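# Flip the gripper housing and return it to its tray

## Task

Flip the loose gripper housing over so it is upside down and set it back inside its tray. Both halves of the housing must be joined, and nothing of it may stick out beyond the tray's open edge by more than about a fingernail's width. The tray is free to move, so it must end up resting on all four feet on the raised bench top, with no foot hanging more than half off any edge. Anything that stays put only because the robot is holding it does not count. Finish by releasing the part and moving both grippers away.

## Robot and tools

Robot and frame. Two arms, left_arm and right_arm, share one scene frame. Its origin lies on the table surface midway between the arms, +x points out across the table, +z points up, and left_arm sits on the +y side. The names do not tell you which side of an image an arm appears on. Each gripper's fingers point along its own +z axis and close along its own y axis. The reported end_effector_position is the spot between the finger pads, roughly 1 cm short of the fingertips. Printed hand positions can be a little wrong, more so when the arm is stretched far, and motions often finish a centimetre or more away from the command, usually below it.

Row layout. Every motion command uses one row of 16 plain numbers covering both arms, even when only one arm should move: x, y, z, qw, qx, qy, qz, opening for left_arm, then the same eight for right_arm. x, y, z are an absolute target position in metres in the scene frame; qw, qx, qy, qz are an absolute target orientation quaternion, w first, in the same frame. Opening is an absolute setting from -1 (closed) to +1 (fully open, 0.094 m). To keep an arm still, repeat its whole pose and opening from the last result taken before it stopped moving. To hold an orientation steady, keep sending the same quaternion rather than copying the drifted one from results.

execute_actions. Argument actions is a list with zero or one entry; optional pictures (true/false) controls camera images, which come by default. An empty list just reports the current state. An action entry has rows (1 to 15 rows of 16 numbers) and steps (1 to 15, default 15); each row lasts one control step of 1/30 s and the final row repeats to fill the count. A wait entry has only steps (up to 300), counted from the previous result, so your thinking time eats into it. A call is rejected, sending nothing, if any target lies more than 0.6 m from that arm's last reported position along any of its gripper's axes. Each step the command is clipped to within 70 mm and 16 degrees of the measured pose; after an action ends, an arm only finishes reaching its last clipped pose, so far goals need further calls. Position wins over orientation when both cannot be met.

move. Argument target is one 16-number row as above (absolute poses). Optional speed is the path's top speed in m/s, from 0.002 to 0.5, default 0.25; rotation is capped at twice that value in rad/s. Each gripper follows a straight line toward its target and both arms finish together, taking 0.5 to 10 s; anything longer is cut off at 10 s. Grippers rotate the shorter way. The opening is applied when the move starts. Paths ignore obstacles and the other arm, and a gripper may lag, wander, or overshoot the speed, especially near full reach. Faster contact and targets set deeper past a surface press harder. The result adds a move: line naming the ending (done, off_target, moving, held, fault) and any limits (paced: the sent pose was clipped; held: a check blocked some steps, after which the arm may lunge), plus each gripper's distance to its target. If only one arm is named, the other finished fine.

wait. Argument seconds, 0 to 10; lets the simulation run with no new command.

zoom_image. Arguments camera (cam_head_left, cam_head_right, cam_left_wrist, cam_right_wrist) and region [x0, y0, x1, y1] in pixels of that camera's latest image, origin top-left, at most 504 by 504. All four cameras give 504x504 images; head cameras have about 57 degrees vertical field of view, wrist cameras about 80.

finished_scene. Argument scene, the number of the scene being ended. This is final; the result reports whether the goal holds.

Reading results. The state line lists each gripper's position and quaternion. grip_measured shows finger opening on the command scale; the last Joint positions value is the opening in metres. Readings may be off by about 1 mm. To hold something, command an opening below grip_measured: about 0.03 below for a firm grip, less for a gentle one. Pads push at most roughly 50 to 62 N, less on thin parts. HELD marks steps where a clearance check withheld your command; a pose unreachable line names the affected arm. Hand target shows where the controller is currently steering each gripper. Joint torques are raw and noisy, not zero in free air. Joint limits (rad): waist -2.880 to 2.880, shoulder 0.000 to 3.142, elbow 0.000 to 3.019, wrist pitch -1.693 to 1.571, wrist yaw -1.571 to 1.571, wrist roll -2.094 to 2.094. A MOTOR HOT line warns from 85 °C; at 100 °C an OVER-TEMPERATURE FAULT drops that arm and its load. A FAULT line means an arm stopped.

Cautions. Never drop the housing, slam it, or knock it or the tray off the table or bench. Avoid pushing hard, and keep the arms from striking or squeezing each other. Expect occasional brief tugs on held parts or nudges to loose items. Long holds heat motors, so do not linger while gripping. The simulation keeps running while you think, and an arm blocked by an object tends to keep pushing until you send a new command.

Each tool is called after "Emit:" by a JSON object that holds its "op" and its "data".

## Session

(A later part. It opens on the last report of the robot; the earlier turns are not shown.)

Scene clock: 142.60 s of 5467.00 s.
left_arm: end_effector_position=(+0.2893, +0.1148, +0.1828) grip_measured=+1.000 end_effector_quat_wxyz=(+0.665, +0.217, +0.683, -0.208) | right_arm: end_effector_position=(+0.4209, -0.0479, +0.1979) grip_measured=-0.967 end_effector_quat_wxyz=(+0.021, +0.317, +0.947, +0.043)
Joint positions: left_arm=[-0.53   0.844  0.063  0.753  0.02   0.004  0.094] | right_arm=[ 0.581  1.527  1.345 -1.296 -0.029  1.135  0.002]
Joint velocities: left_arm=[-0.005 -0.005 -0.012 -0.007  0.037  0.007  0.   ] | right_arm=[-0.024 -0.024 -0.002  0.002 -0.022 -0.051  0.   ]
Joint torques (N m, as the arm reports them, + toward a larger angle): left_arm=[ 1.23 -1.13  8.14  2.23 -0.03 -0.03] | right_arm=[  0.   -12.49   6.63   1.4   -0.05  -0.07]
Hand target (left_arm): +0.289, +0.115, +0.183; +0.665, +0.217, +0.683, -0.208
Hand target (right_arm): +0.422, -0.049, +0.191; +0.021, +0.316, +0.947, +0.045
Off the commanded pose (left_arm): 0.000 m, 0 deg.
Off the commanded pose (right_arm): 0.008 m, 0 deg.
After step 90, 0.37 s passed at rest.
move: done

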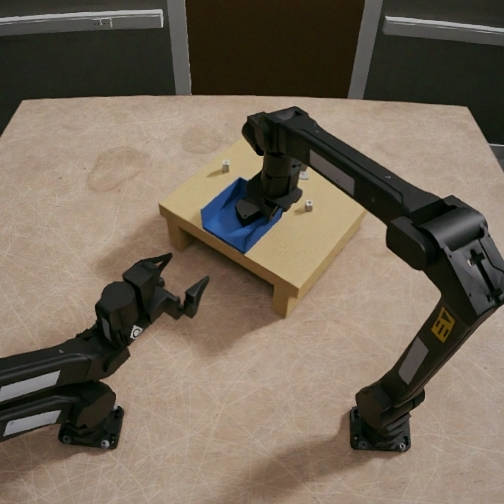

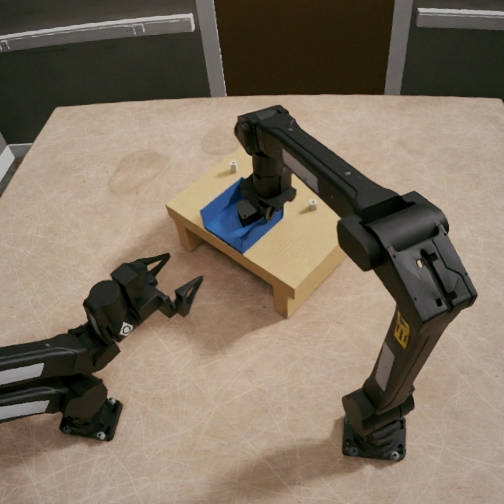

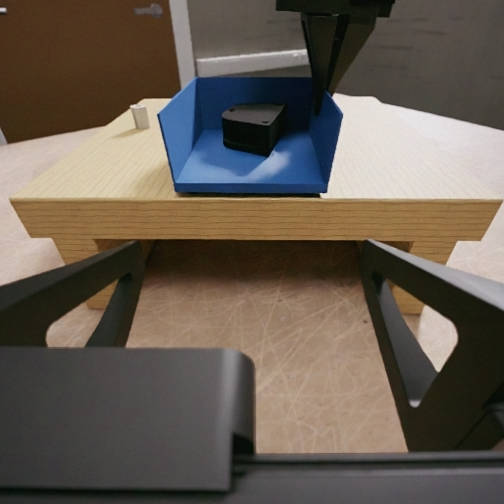

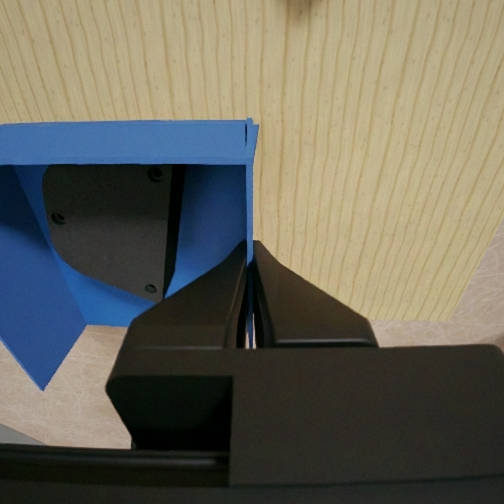

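Emit:
{"op": "move", "data": {"target": [0.2893,0.1148,0.1828,0.665,0.217,0.683,-0.208,1, 0.4209,-0.0479,0.1979,0.021,0.317,0.947,0.043,-0.5]}}

Emit:
{"op": "move", "data": {"target": [0.2893,0.1148,0.1828,0.665,0.217,0.683,-0.208,1, 0.425,-0.045,0.25,0.021,0.317,0.947,0.043,-0.5], "speed": 0.08}}

Emit:
{"op": "move", "data": {"target": [0.2893,0.1148,0.1828,0.665,0.217,0.683,-0.208,1, 0.482,0.002,0.245,0.014,0.438,0.899,0.04,0.55], "speed": 0.08}}

Scene clock: 148.67 s of 5467.00 s.
left_arm: end_effector_position=(+0.2893, +0.1148, +0.1828) grip_measured=+1.000 end_effector_quat_wxyz=(+0.665, +0.217, +0.683, -0.208) | right_arm: end_effector_position=(+0.4210, -0.0478, +0.1979) grip_measured=-0.501 end_effector_quat_wxyz=(+0.022, +0.317, +0.947, +0.043)
Joint positions: left_arm=[-0.53   0.844  0.063  0.753  0.02   0.004  0.094] | right_arm=[ 0.581  1.527  1.345 -1.296 -0.029  1.134  0.023]
Joint velocities: left_arm=[-0.005  0.005  0.007  0.007  0.051 -0.022  0.   ] | right_arm=[ 0.005 -0.015 -0.007 -0.017  0.007 -0.007 -0.001]
Joint torques (N m, as the arm reports them, + toward a larger angle): left_arm=[ 1.36 -1.04  8.17  2.23 -0.04 -0.03] | right_arm=[  0.22 -12.22   7.84   0.62   0.07  -0.06]
Hand target (left_arm): +0.289, +0.115, +0.183; +0.665, +0.217, +0.683, -0.208
Hand target (right_arm): +0.421, -0.048, +0.198; +0.021, +0.317, +0.947, +0.043
Off the commanded pose (left_arm): 0.000 m, 0 deg.
Off the commanded pose (right_arm): 0.000 m, 0 deg.
After step 90, 2.37 s passed at rest.
move: done

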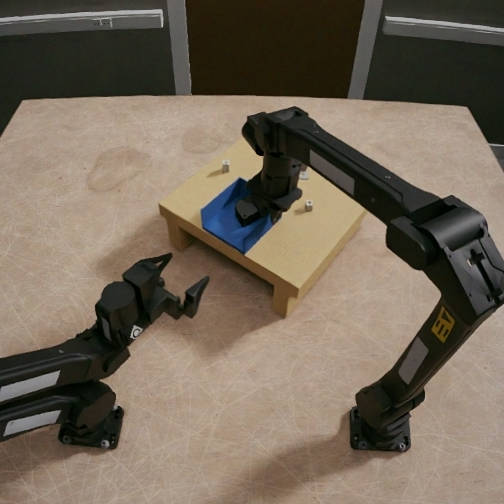

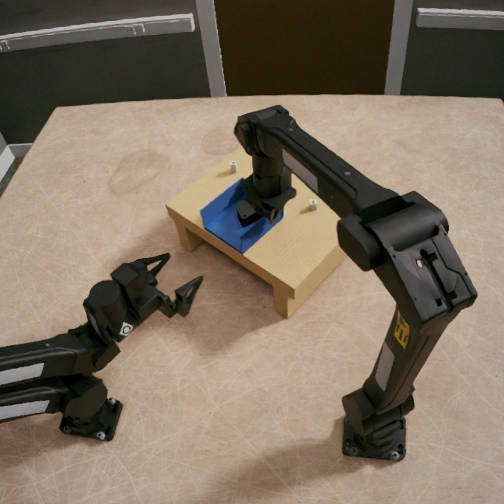

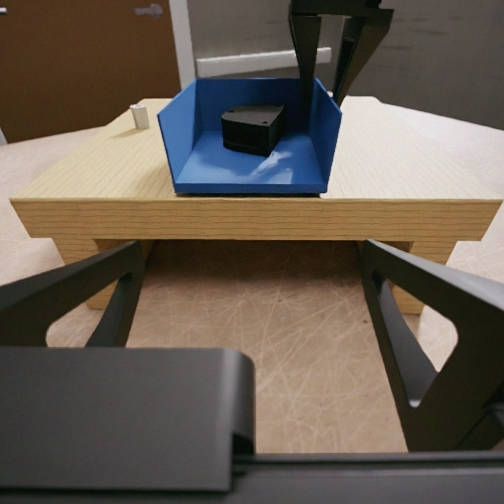

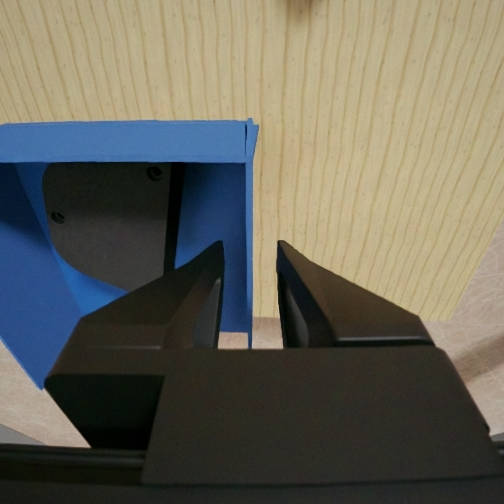

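Scene clock: 149.67 s of 5467.00 s.
left_arm: end_effector_position=(+0.2893, +0.1148, +0.1828) grip_measured=+1.000 end_effector_quat_wxyz=(+0.665, +0.217, +0.683, -0.208) | right_arm: end_effector_position=(+0.4152, -0.0509, +0.2294) grip_measured=-0.501 end_effector_quat_wxyz=(+0.007, +0.317, +0.948, +0.028)
Joint positions: left_arm=[-0.53   0.844  0.063  0.753  0.02   0.004  0.094] | right_arm=[ 0.581  1.526  1.429 -1.424 -0.029  1.134  0.023]
Joint velocities: left_arm=[-0.005 -0.005 -0.007 -0.007  0.022 -0.007  0.   ] | right_arm=[ 0.005 -0.015 -0.002 -0.002 -0.037  0.007 -0.001]
Joint torques (N m, as the arm reports them, + toward a larger angle): left_arm=[ 1.29 -1.09  8.16  2.23 -0.04 -0.03] | right_arm=[  0.41 -13.28  11.07   0.16   0.06  -0.04]
Hand target (left_arm): +0.289, +0.115, +0.183; +0.665, +0.217, +0.683, -0.208
Hand target (right_arm): +0.423, -0.046, +0.250; +0.021, +0.317, +0.947, +0.043
Off the commanded pose (left_arm): 0.000 m, 0 deg.
Off the commanded pose (right_arm): 0.024 m, 2 deg.
move: off_target (right_arm)

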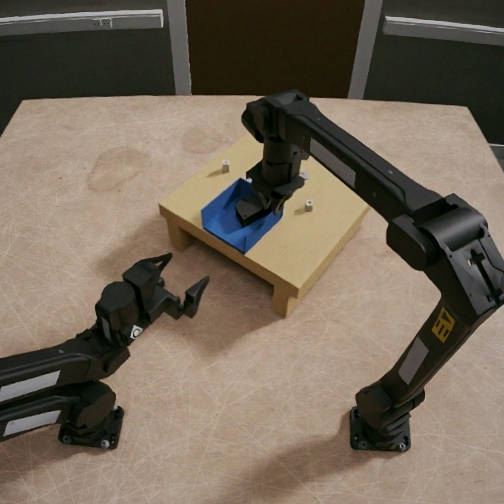

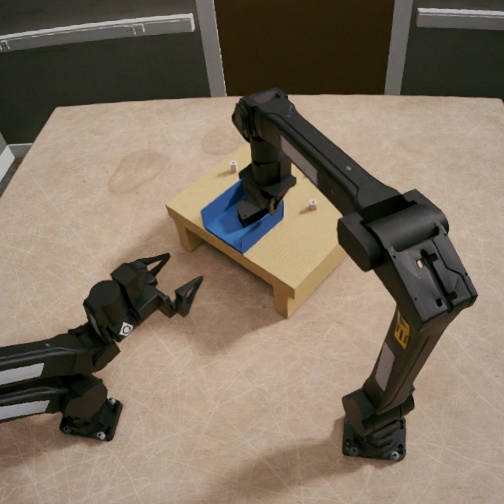

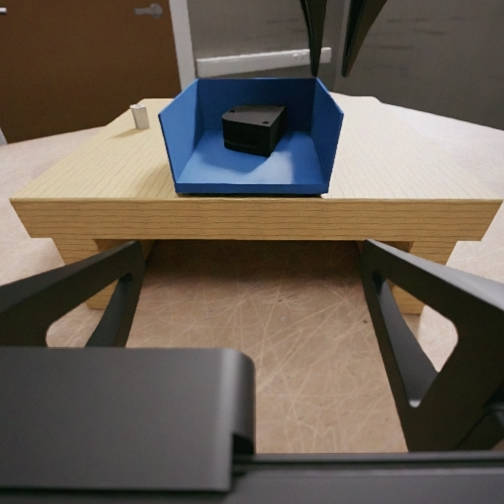

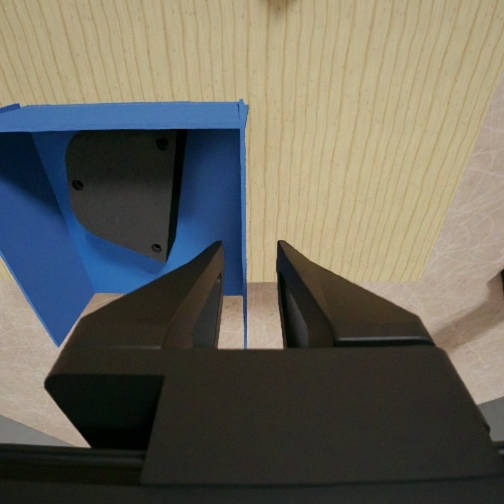

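Scene clock: 151.70 s of 5467.00 s.
left_arm: end_effector_position=(+0.2893, +0.1148, +0.1828) grip_measured=+1.000 end_effector_quat_wxyz=(+0.665, +0.217, +0.683, -0.208) | right_arm: end_effector_position=(+0.4718, -0.0082, +0.2360) grip_measured=+0.549 end_effector_quat_wxyz=(+0.007, +0.436, +0.899, +0.033)
Joint positions: left_arm=[-0.53   0.844  0.063  0.753  0.02   0.004  0.094] | right_arm=[ 0.602  1.701  1.659 -1.467 -0.027  1.413  0.073]
Joint velocities: left_arm=[-0.015 -0.005  0.007  0.007 -0.095 -0.007  0.   ] | right_arm=[-0.005 -0.005 -0.012 -0.017 -0.051  0.066 -0.001]
Joint torques (N m, as the arm reports them, + toward a larger angle): left_arm=[ 1.09 -1.06  8.15  2.27 -0.04 -0.04] | right_arm=[  0.98 -14.05  11.47   0.16   0.23   0.05]
Hand target (left_arm): +0.289, +0.115, +0.183; +0.665, +0.217, +0.683, -0.208
Hand target (right_arm): +0.481, +0.001, +0.245; +0.014, +0.438, +0.898, +0.040
Off the commanded pose (left_arm): 0.000 m, 0 deg.
Off the commanded pose (right_arm): 0.017 m, 1 deg.
move: off_target (right_arm)

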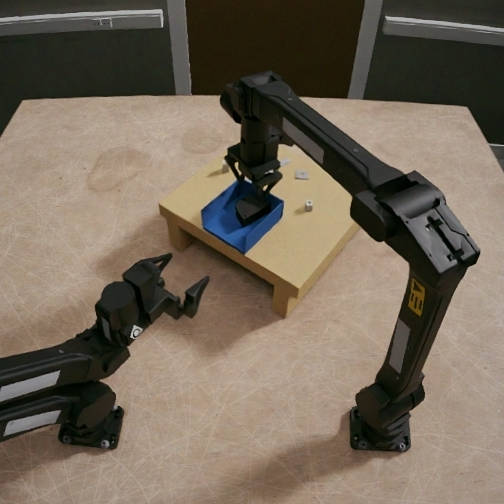

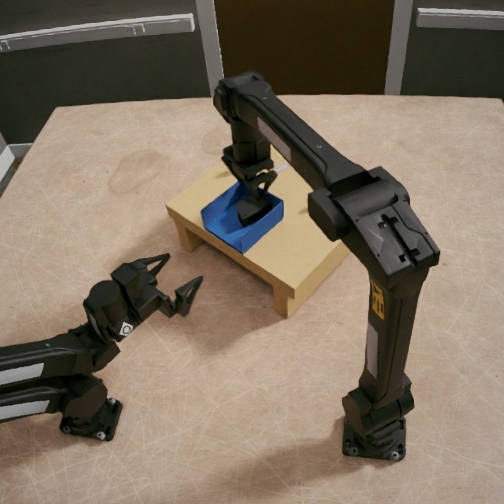

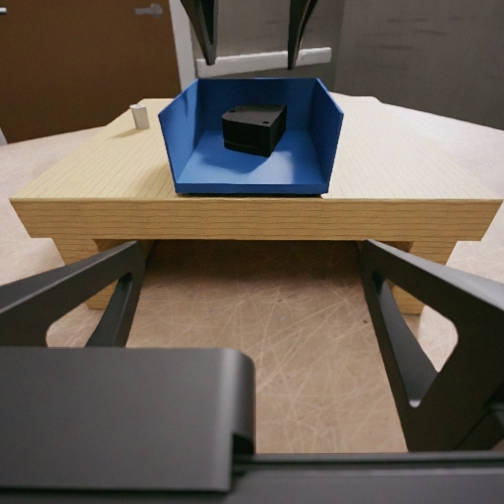

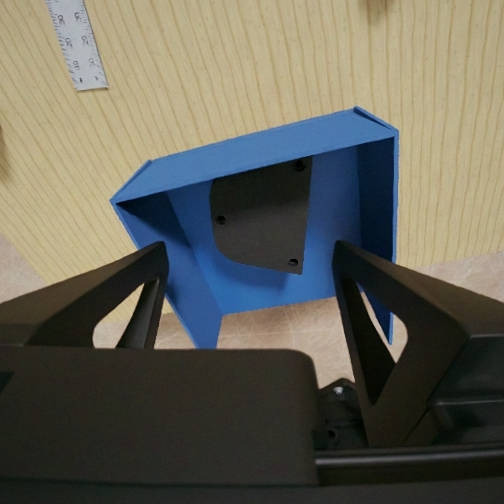

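Emit:
{"op": "move", "data": {"target": [0.2893,0.1148,0.1828,0.665,0.217,0.683,-0.208,1, 0.465,-0.006,0.198,0.014,0.438,0.899,0.04,0.5], "speed": 0.05}}

Scene clock: 155.80 s of 5467.00 s.
left_arm: end_effector_position=(+0.2893, +0.1148, +0.1828) grip_measured=+1.000 end_effector_quat_wxyz=(+0.665, +0.217, +0.683, -0.208) | right_arm: end_effector_position=(+0.4669, -0.0089, +0.1930) grip_measured=+0.501 end_effector_quat_wxyz=(+0.007, +0.437, +0.899, +0.033)
Joint positions: left_arm=[-0.53   0.844  0.063  0.753  0.02   0.004  0.094] | right_arm=[ 0.606  1.7    1.545 -1.354 -0.027  1.418  0.071]
Joint velocities: left_arm=[-0.005 -0.015  0.007  0.012  0.022  0.007  0.   ] | right_arm=[-0.005 -0.005  0.007 -0.002  0.051 -0.037 -0.001]
Joint torques (N m, as the arm reports them, + toward a larger angle): left_arm=[ 1.19 -1.01  8.16  2.18 -0.03 -0.02] | right_arm=[  0.99 -17.2    7.32   1.02   0.24   0.02]
Hand target (left_arm): +0.289, +0.115, +0.183; +0.665, +0.217, +0.683, -0.208
Hand target (right_arm): +0.466, -0.005, +0.198; +0.014, +0.437, +0.898, +0.040
Off the commanded pose (left_arm): 0.000 m, 0 deg.
Off the commanded pose (right_arm): 0.006 m, 1 deg.
After step 90, 0.03 s passed at rest.
move: done

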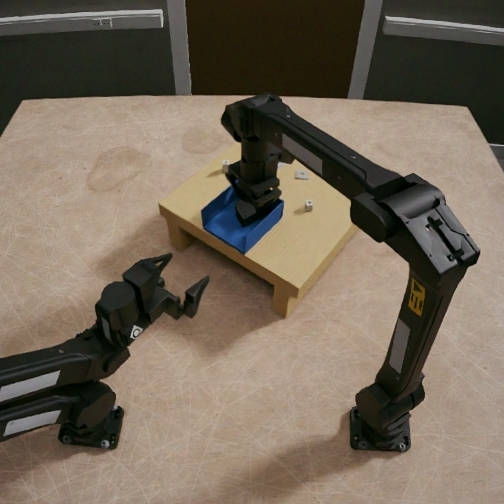

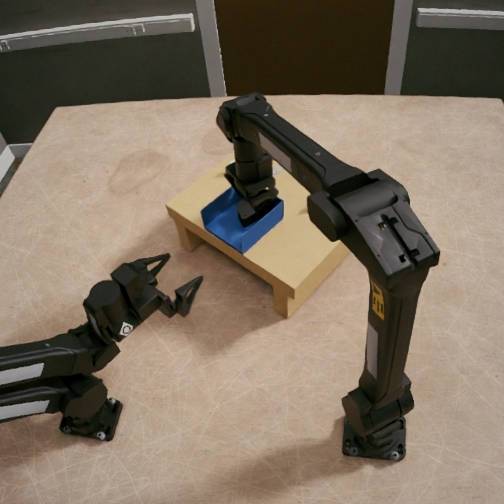

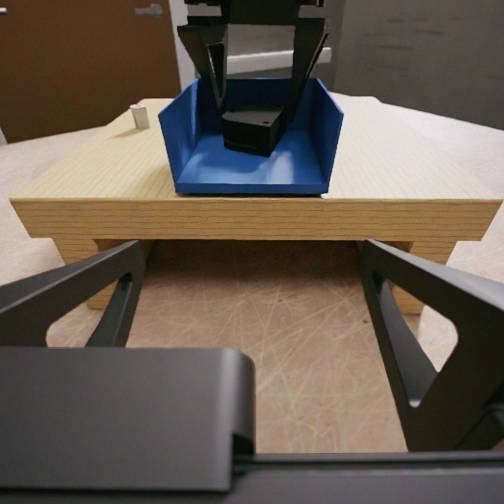

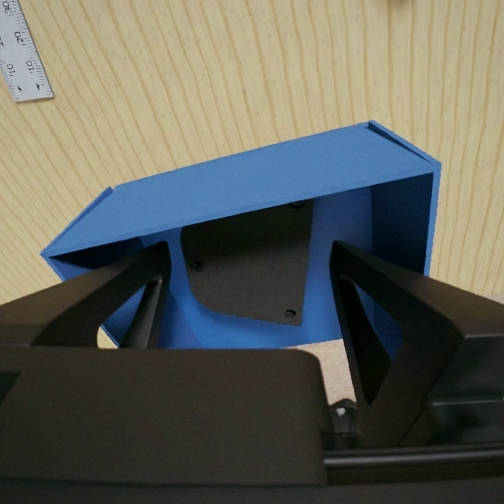

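Emit:
{"op": "move", "data": {"target": [0.2893,0.1148,0.1828,0.665,0.217,0.683,-0.208,1, 0.459,0.003,0.19,0.014,0.438,0.899,0.04,0.42], "speed": 0.03}}

Emit:
{"op": "move", "data": {"target": [0.2893,0.1148,0.1828,0.665,0.217,0.683,-0.208,1, 0.459,0.003,0.172,0.014,0.438,0.899,0.04,0.42], "speed": 0.02}}

Emit:
{"op": "zoom_image", "data": {"camera": "cam_left_wrist", "region": [150,30,350,210]}}

Scene clock: 159.23 s of 5467.00 s.
left_arm: end_effector_position=(+0.2893, +0.1148, +0.1828) grip_measured=+1.000 end_effector_quat_wxyz=(+0.665, +0.217, +0.683, -0.208) | right_arm: end_effector_position=(+0.4600, +0.0015, +0.1859) grip_measured=+0.421 end_effector_quat_wxyz=(+0.007, +0.435, +0.900, +0.034)
Joint positions: left_arm=[-0.53   0.844  0.063  0.753  0.02   0.004  0.094] | right_arm=[ 0.63   1.7    1.525 -1.332 -0.025  1.439  0.067]
Joint velocities: left_arm=[ 0.005 -0.005 -0.012 -0.002 -0.095 -0.081  0.   ] | right_arm=[-0.005 -0.005  0.002 -0.002  0.051 -0.037 -0.001]
Joint torques (N m, as the arm reports them, + toward a larger angle): left_arm=[ 1.28 -1.17  8.12  2.23 -0.03 -0.02] | right_arm=[  0.73 -16.62   7.2    1.     0.23   0.01]
Hand target (left_arm): +0.289, +0.115, +0.183; +0.665, +0.217, +0.683, -0.208
Hand target (right_arm): +0.459, +0.003, +0.190; +0.014, +0.438, +0.898, +0.040
Off the commanded pose (left_arm): 0.000 m, 0 deg.
Off the commanded pose (right_arm): 0.005 m, 1 deg.
move: done

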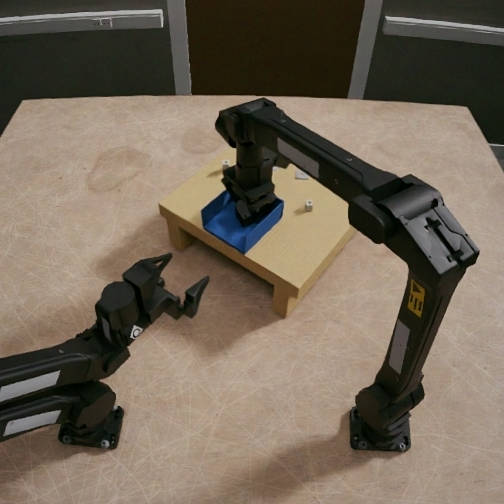

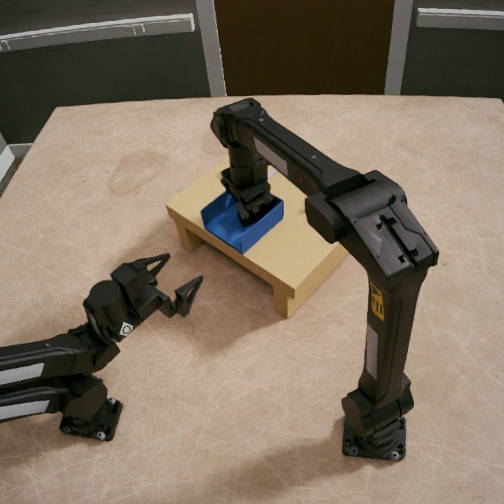

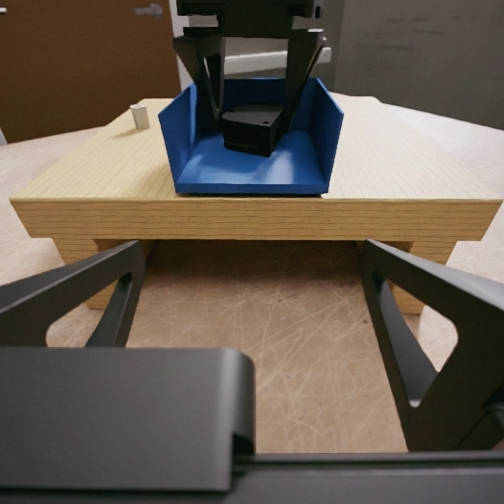

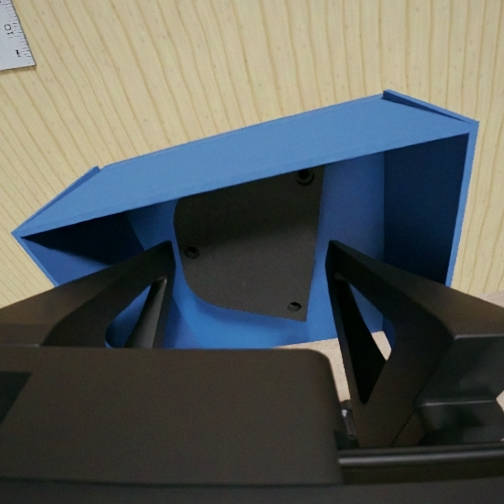

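Scene clock: 160.17 s of 5467.00 s.
left_arm: end_effector_position=(+0.2893, +0.1148, +0.1828) grip_measured=+1.000 end_effector_quat_wxyz=(+0.665, +0.217, +0.683, -0.208) | right_arm: end_effector_position=(+0.4598, +0.0012, +0.1727) grip_measured=+0.421 end_effector_quat_wxyz=(+0.010, +0.435, +0.899, +0.037)
Joint positions: left_arm=[-0.53   0.844  0.063  0.753  0.02   0.004  0.094] | right_arm=[ 0.63   1.7    1.49  -1.287 -0.024  1.439  0.067]
Joint velocities: left_arm=[-0.005 -0.015  0.027 -0.007  0.007 -0.066  0.   ] | right_arm=[-0.005  0.005  0.002 -0.007  0.007 -0.037  0.   ]
Joint torques (N m, as the arm reports them, + toward a larger angle): left_arm=[ 1.39 -1.1   8.2   2.2  -0.03 -0.03] | right_arm=[  0.74 -16.24   6.94   0.99   0.23   0.05]
Hand target (left_arm): +0.289, +0.115, +0.183; +0.665, +0.217, +0.683, -0.208
Hand target (right_arm): +0.459, +0.003, +0.172; +0.014, +0.438, +0.898, +0.040
Off the commanded pose (left_arm): 0.000 m, 0 deg.
Off the commanded pose (right_arm): 0.002 m, 1 deg.
move: done

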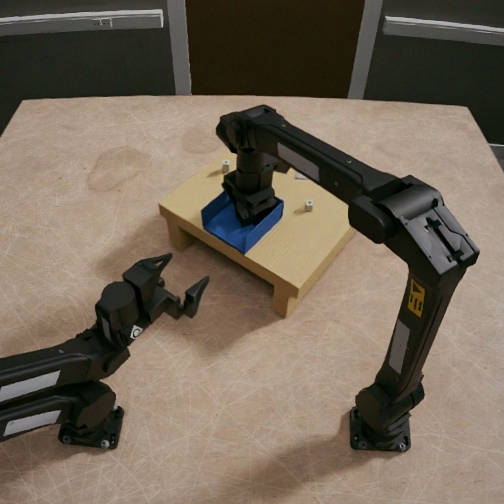

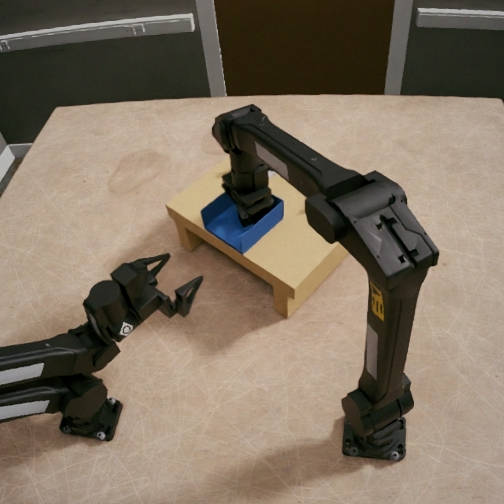

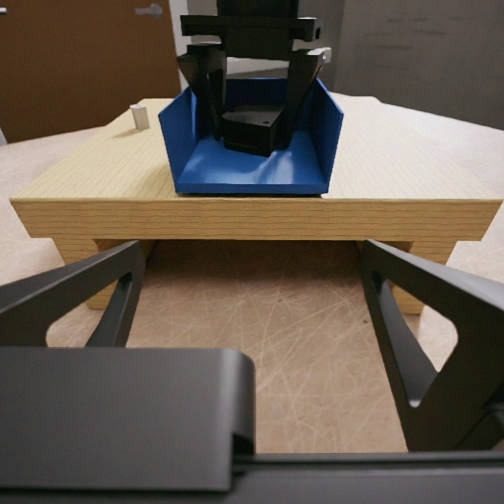

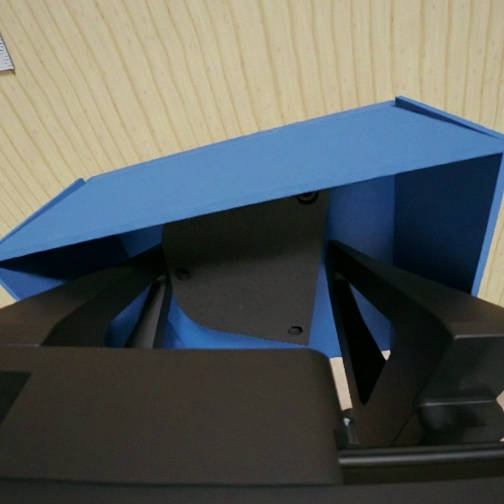

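Region (150, 30, 350, 210) of cam_left_wrist's 504x504 image, scaled by 2.520, with more detail than that image has; it fills the top 454 rows of this view, and the rest is white.

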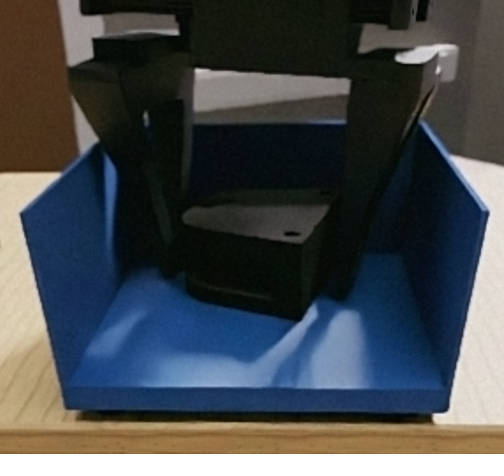

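Emit:
{"op": "move", "data": {"target": [0.2893,0.1148,0.1828,0.665,0.217,0.683,-0.208,1, 0.459,0.003,0.167,0.014,0.438,0.899,0.04,0.33], "speed": 0.01}}

Emit:
{"op": "move", "data": {"target": [0.2893,0.1148,0.1828,0.665,0.217,0.683,-0.208,1, 0.459,0.003,0.167,0.014,0.438,0.899,0.04,0.15], "speed": 0.01}}

Scene clock: 163.70 s of 5467.00 s.
left_arm: end_effector_position=(+0.2893, +0.1148, +0.1828) grip_measured=+1.000 end_effector_quat_wxyz=(+0.665, +0.217, +0.683, -0.208) | right_arm: end_effector_position=(+0.4612, +0.0020, +0.1727) grip_measured=+0.331 end_effector_quat_wxyz=(+0.013, +0.435, +0.899, +0.041)
Joint positions: left_arm=[-0.53   0.844  0.063  0.753  0.02   0.004  0.094] | right_arm=[ 0.63   1.698  1.487 -1.277 -0.024  1.439  0.063]
Joint velocities: left_arm=[-0.005  0.005 -0.007 -0.007 -0.022 -0.051  0.   ] | right_arm=[-0.015 -0.015 -0.002 -0.007 -0.066  0.081 -0.001]
Joint torques (N m, as the arm reports them, + toward a larger angle): left_arm=[ 1.29 -1.16  8.14  2.18 -0.03 -0.03] | right_arm=[  0.87 -15.49   6.58   1.13   0.23   0.04]
Hand target (left_arm): +0.289, +0.115, +0.183; +0.665, +0.217, +0.683, -0.208
Hand target (right_arm): +0.459, +0.003, +0.167; +0.014, +0.437, +0.898, +0.040
Off the commanded pose (left_arm): 0.000 m, 0 deg.
Off the commanded pose (right_arm): 0.006 m, 0 deg.
move: done

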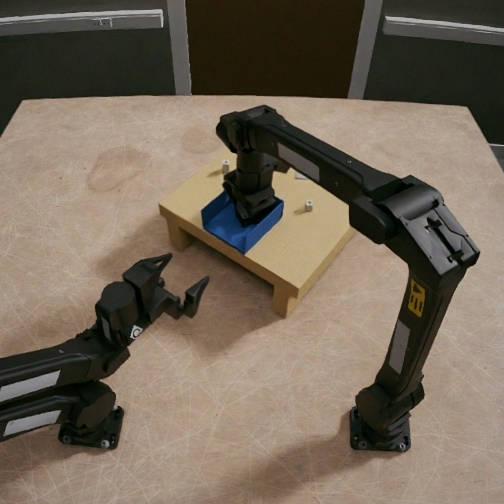

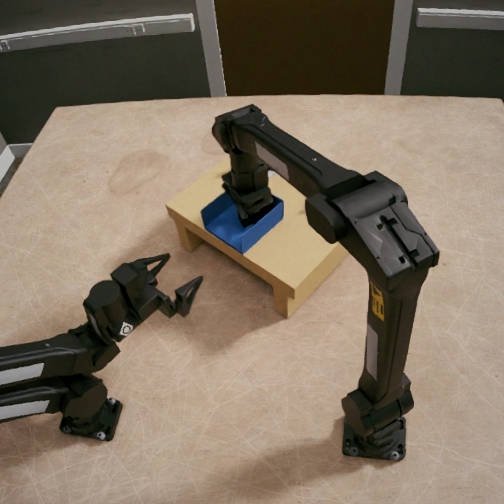

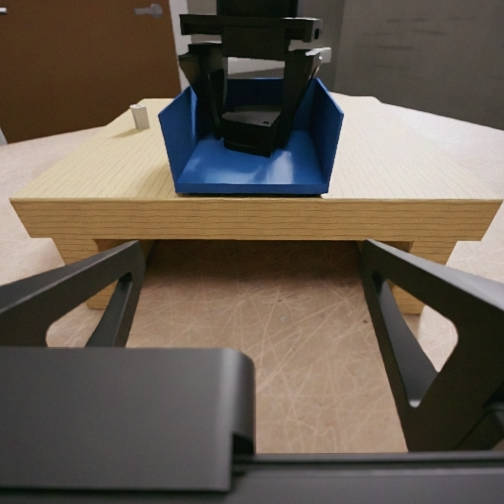

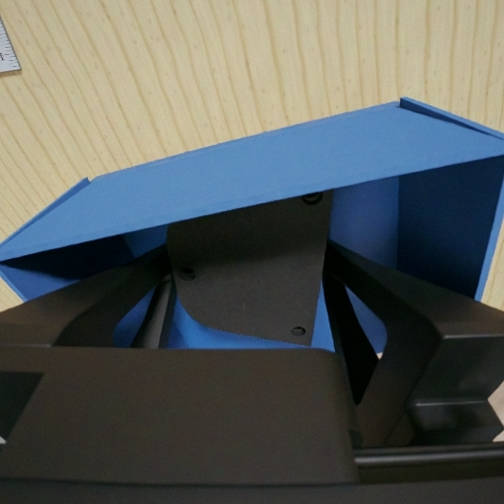

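Scene clock: 164.53 s of 5467.00 s.
left_arm: end_effector_position=(+0.2893, +0.1148, +0.1828) grip_measured=+1.000 end_effector_quat_wxyz=(+0.665, +0.217, +0.683, -0.208) | right_arm: end_effector_position=(+0.4610, +0.0019, +0.1724) grip_measured=+0.151 end_effector_quat_wxyz=(+0.013, +0.435, +0.899, +0.041)
Joint positions: left_arm=[-0.53   0.844  0.063  0.753  0.02   0.004  0.094] | right_arm=[ 0.63   1.698  1.486 -1.276 -0.024  1.44   0.054]
Joint velocities: left_arm=[ 0.005 -0.005 -0.007  0.002 -0.022 -0.007  0.   ] | right_arm=[ 0.015 -0.005  0.007 -0.022  0.037 -0.007 -0.   ]
Joint torques (N m, as the arm reports them, + toward a larger angle): left_arm=[ 1.1  -1.09  8.14  2.2  -0.04 -0.03] | right_arm=[  0.79 -15.52   6.61   1.1    0.22   0.03]
Hand target (left_arm): +0.289, +0.115, +0.183; +0.665, +0.217, +0.683, -0.208
Hand target (right_arm): +0.459, +0.003, +0.167; +0.014, +0.438, +0.898, +0.040
Off the commanded pose (left_arm): 0.000 m, 0 deg.
Off the commanded pose (right_arm): 0.006 m, 0 deg.
move: done

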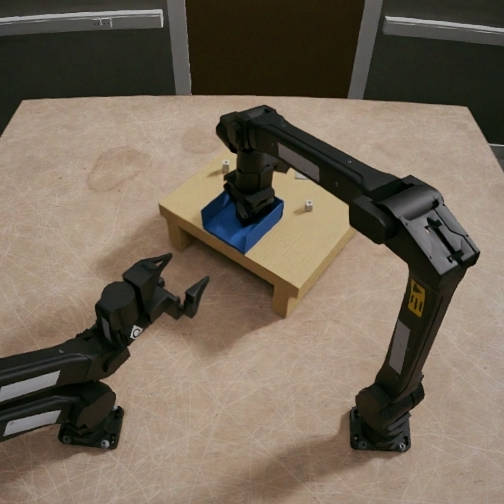

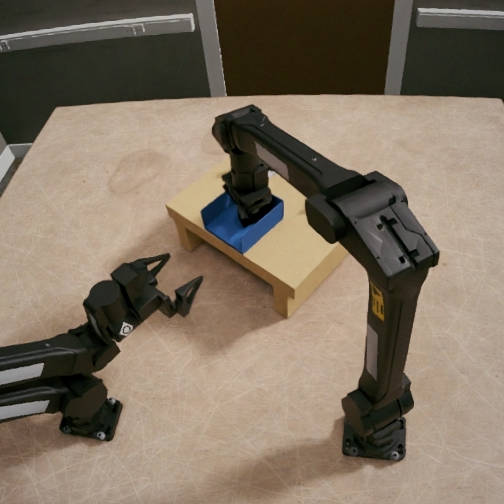

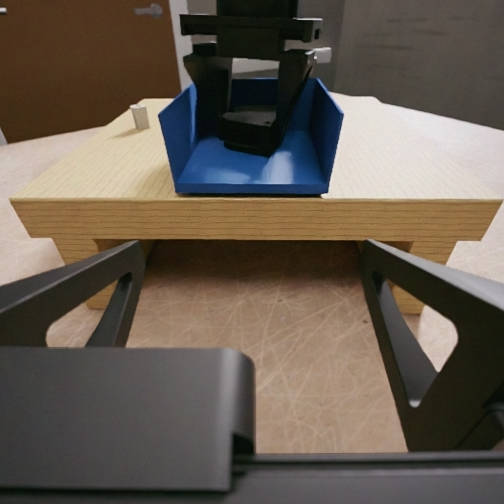

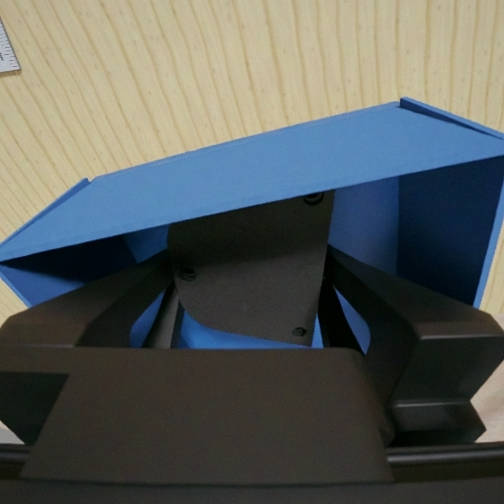

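Tips touch the floor at z≈0.1725. Closing.

Emit:
{"op": "execute_actions", "data": {"actions": [{"rows":[[0.2893,0.1148,0.1828,0.665,0.217,0.683,-0.208,1, 0.461,0.002,0.172,0.013,0.435,0.899,0.041,0.0]],"steps":15}], "pictures": false}}

Emit:
{"op": "move", "data": {"target": [0.2893,0.1148,0.1828,0.665,0.217,0.683,-0.208,1, 0.466,0.008,0.198,0.02,0.435,0.899,0.05,0.0], "speed": 0.015}}

Emit:
{"op": "zoom_image", "data": {"camera": "cam_left_wrist", "region": [150,30,350,210]}}

Scene clock: 168.50 s of 5467.00 s.
left_arm: end_effector_position=(+0.2893, +0.1148, +0.1828) grip_measured=+1.000 end_effector_quat_wxyz=(+0.665, +0.217, +0.683, -0.208) | right_arm: end_effector_position=(+0.4610, +0.0019, +0.1724) grip_measured=+0.092 end_effector_quat_wxyz=(+0.013, +0.435, +0.899, +0.041)
Joint positions: left_arm=[-0.53   0.844  0.063  0.753  0.02   0.004  0.094] | right_arm=[ 0.63   1.698  1.486 -1.276 -0.024  1.44   0.051]
Joint velocities: left_arm=[ 0.005 -0.005 -0.012 -0.002  0.037 -0.051  0.   ] | right_arm=[-0.015 -0.005  0.007 -0.002 -0.022 -0.066  0.001]
Joint torques (N m, as the arm reports them, + toward a larger angle): left_arm=[ 1.13 -1.04  8.13  2.22 -0.04 -0.03] | right_arm=[  0.29 -15.56   7.55   0.67   0.11  -0.07]
Hand target (left_arm): +0.289, +0.115, +0.183; +0.665, +0.217, +0.683, -0.208
Hand target (right_arm): +0.461, +0.002, +0.172; +0.013, +0.435, +0.899, +0.041
Off the commanded pose (left_arm): 0.000 m, 0 deg.
Off the commanded pose (right_arm): 0.000 m, 0 deg.
Steps of this call (steps 1 to 90: nothing new was sent; then 0.47 s passed at rest; steps 91 to 105: all 15 steps of this action). Readings (end_effector_position):
91: left_arm (+0.2893, +0.1148, +0.1828) | right_arm (+0.4610, +0.0019, +0.1724)
92: left_arm (+0.2893, +0.1148, +0.1828) | right_arm (+0.4610, +0.0019, +0.1724)
94: left_arm (+0.2893, +0.1148, +0.1828) | right_arm (+0.4610, +0.0019, +0.1724)
98: left_arm (+0.2893, +0.1148, +0.1828) | right_arm (+0.4610, +0.0019, +0.1724)
105: the state above

Scene clock: 170.73 s of 5467.00 s.
left_arm: end_effector_position=(+0.2893, +0.1148, +0.1828) grip_measured=+1.000 end_effector_quat_wxyz=(+0.665, +0.217, +0.683, -0.208) | right_arm: end_effector_position=(+0.4549, -0.0018, +0.1735) grip_measured=+0.092 end_effector_quat_wxyz=(+0.005, +0.436, +0.900, +0.030)
Joint positions: left_arm=[-0.53   0.844  0.063  0.753  0.02   0.004  0.094] | right_arm=[ 0.63   1.696  1.488 -1.307 -0.024  1.44   0.051]
Joint velocities: left_arm=[-0.005 -0.015  0.017  0.002 -0.081 -0.051  0.   ] | right_arm=[-0.005 -0.015 -0.012  0.007 -0.007 -0.095  0.   ]
Joint torques (N m, as the arm reports them, + toward a larger angle): left_arm=[ 1.43 -1.01  8.13  2.23 -0.04 -0.03] | right_arm=[  0.81 -15.84  11.3    0.24   0.18  -0.01]
Hand target (left_arm): +0.289, +0.115, +0.183; +0.665, +0.217, +0.683, -0.208
Hand target (right_arm): +0.465, +0.007, +0.198; +0.020, +0.435, +0.899, +0.050
Off the commanded pose (left_arm): 0.000 m, 0 deg.
Off the commanded pose (right_arm): 0.029 m, 3 deg.
move: off_target (right_arm)

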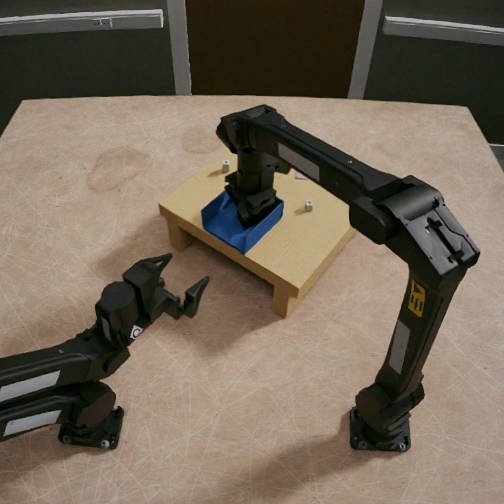

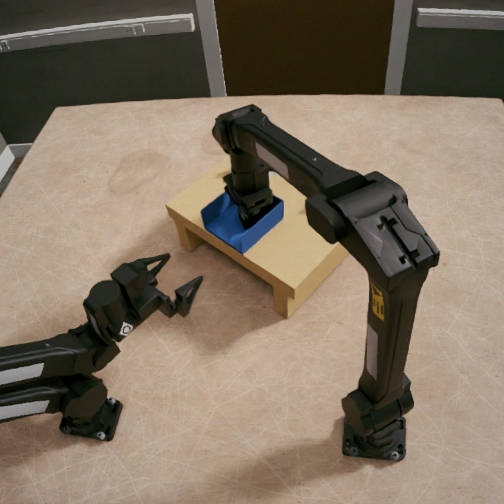

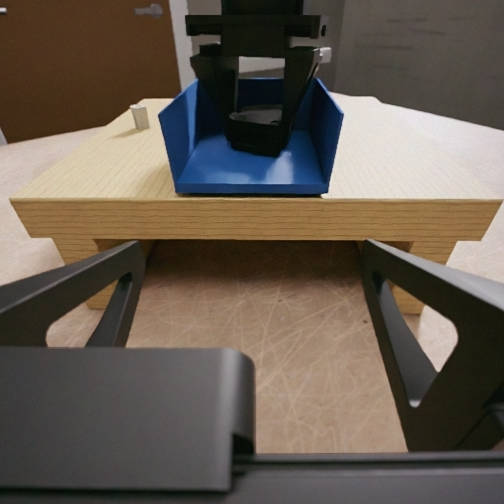

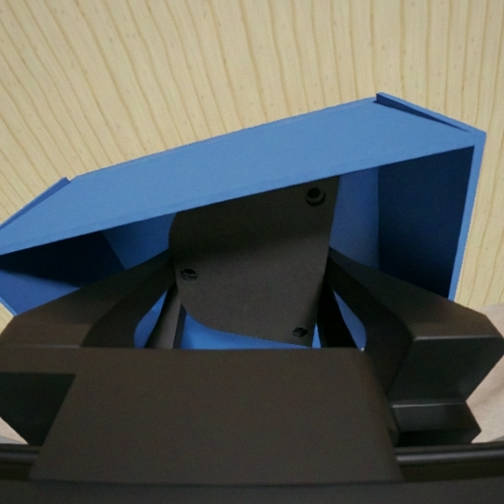

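Region (150, 30, 350, 210) of cam_left_wrist's 504x504 image, scaled by 2.520, with more detail than that image has; it fills the top 454 rows of this view, and the rest is white.

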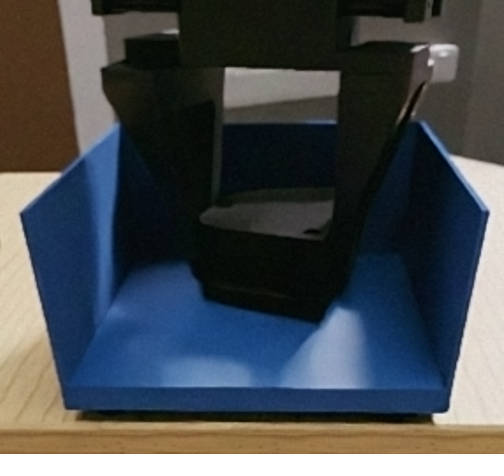

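Emit:
{"op": "move", "data": {"target": [0.2893,0.1148,0.1828,0.665,0.217,0.683,-0.208,1, 0.462,0.022,0.206,0.028,0.435,0.899,0.06,0.0], "speed": 0.015}}

Emit:
{"op": "zoom_image", "data": {"camera": "cam_left_wrist", "region": [150,30,350,210]}}

Scene clock: 177.03 s of 5467.00 s.
left_arm: end_effector_position=(+0.2893, +0.1148, +0.1828) grip_measured=+1.000 end_effector_quat_wxyz=(+0.665, +0.217, +0.683, -0.208) | right_arm: end_effector_position=(+0.4505, +0.0104, +0.1797) grip_measured=+0.092 end_effector_quat_wxyz=(+0.010, +0.434, +0.900, +0.035)
Joint positions: left_arm=[-0.53   0.844  0.063  0.753  0.02   0.004  0.094] | right_arm=[ 0.655  1.69   1.497 -1.307 -0.02   1.463  0.051]
Joint velocities: left_arm=[ 0.005 -0.015 -0.007  0.002  0.051 -0.051  0.   ] | right_arm=[-0.005 -0.005  0.012 -0.002 -0.037  0.007  0.001]
Joint torques (N m, as the arm reports them, + toward a larger angle): left_arm=[ 1.26 -1.06  8.17  2.2  -0.03 -0.02] | right_arm=[  1.08 -16.39  11.38   0.52   0.23   0.01]
Hand target (left_arm): +0.289, +0.115, +0.183; +0.665, +0.217, +0.683, -0.208
Hand target (right_arm): +0.460, +0.021, +0.207; +0.028, +0.434, +0.898, +0.060
Off the commanded pose (left_arm): 0.000 m, 0 deg.
Off the commanded pose (right_arm): 0.031 m, 4 deg.
After step 90, 0.27 s passed at rest.
move: off_target (right_arm)

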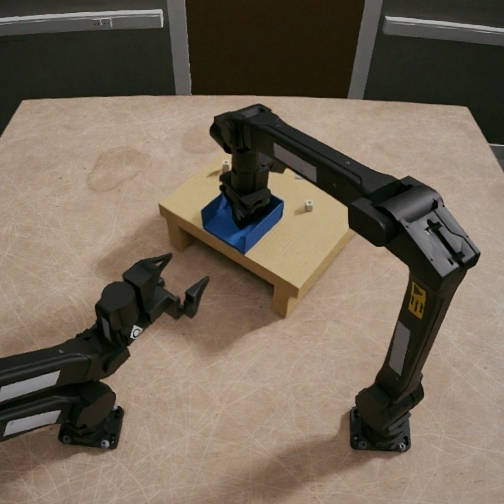

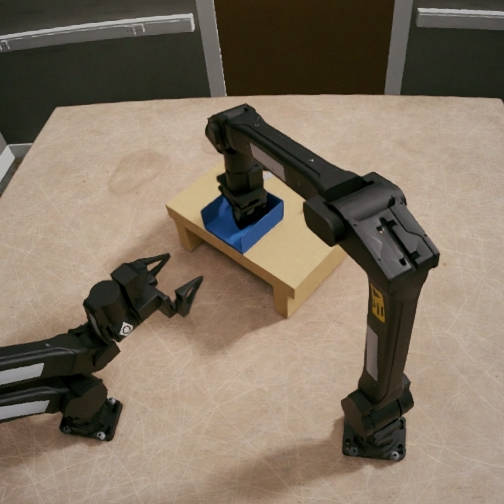

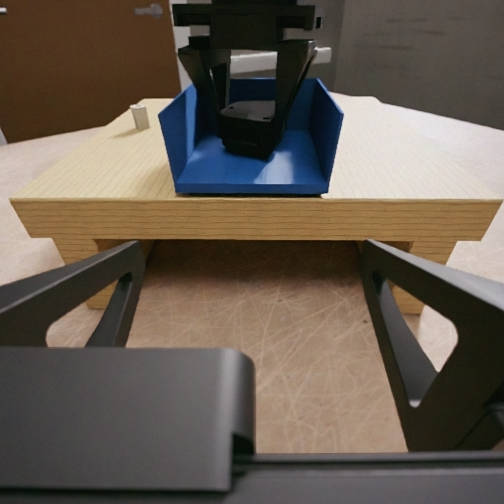

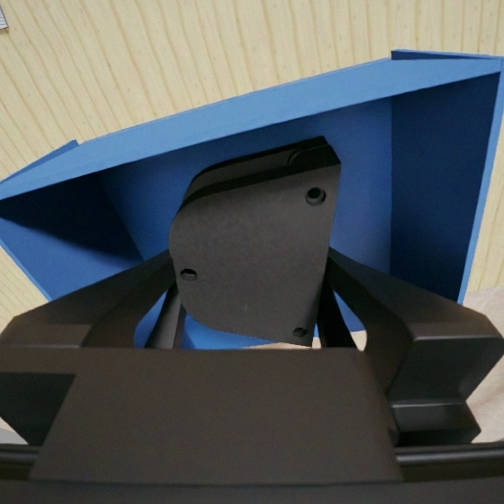

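Region (150, 30, 350, 210) of cam_left_wrist's 504x504 image, scaled by 2.520, with more detail than that image has; it fills the top 454 rows of this view, and the rest is white.

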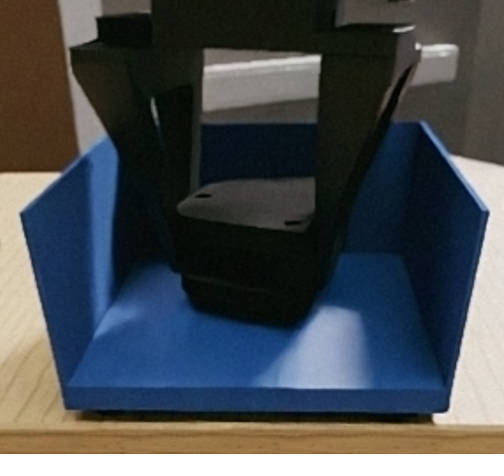

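Emit:
{"op": "zoom_image", "data": {"camera": "cam_right_wrist", "region": [160,110,360,270]}}

Region (160, 110, 360, 270) of cam_right_wrist's 504x504 image, scaled by 2.520, with more detail than that image has; it fills the top 403 rows of this view, and the rest is white.

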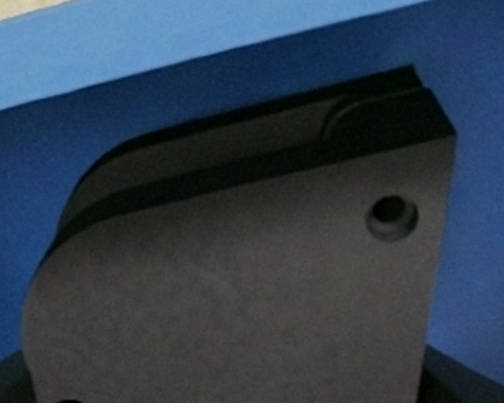

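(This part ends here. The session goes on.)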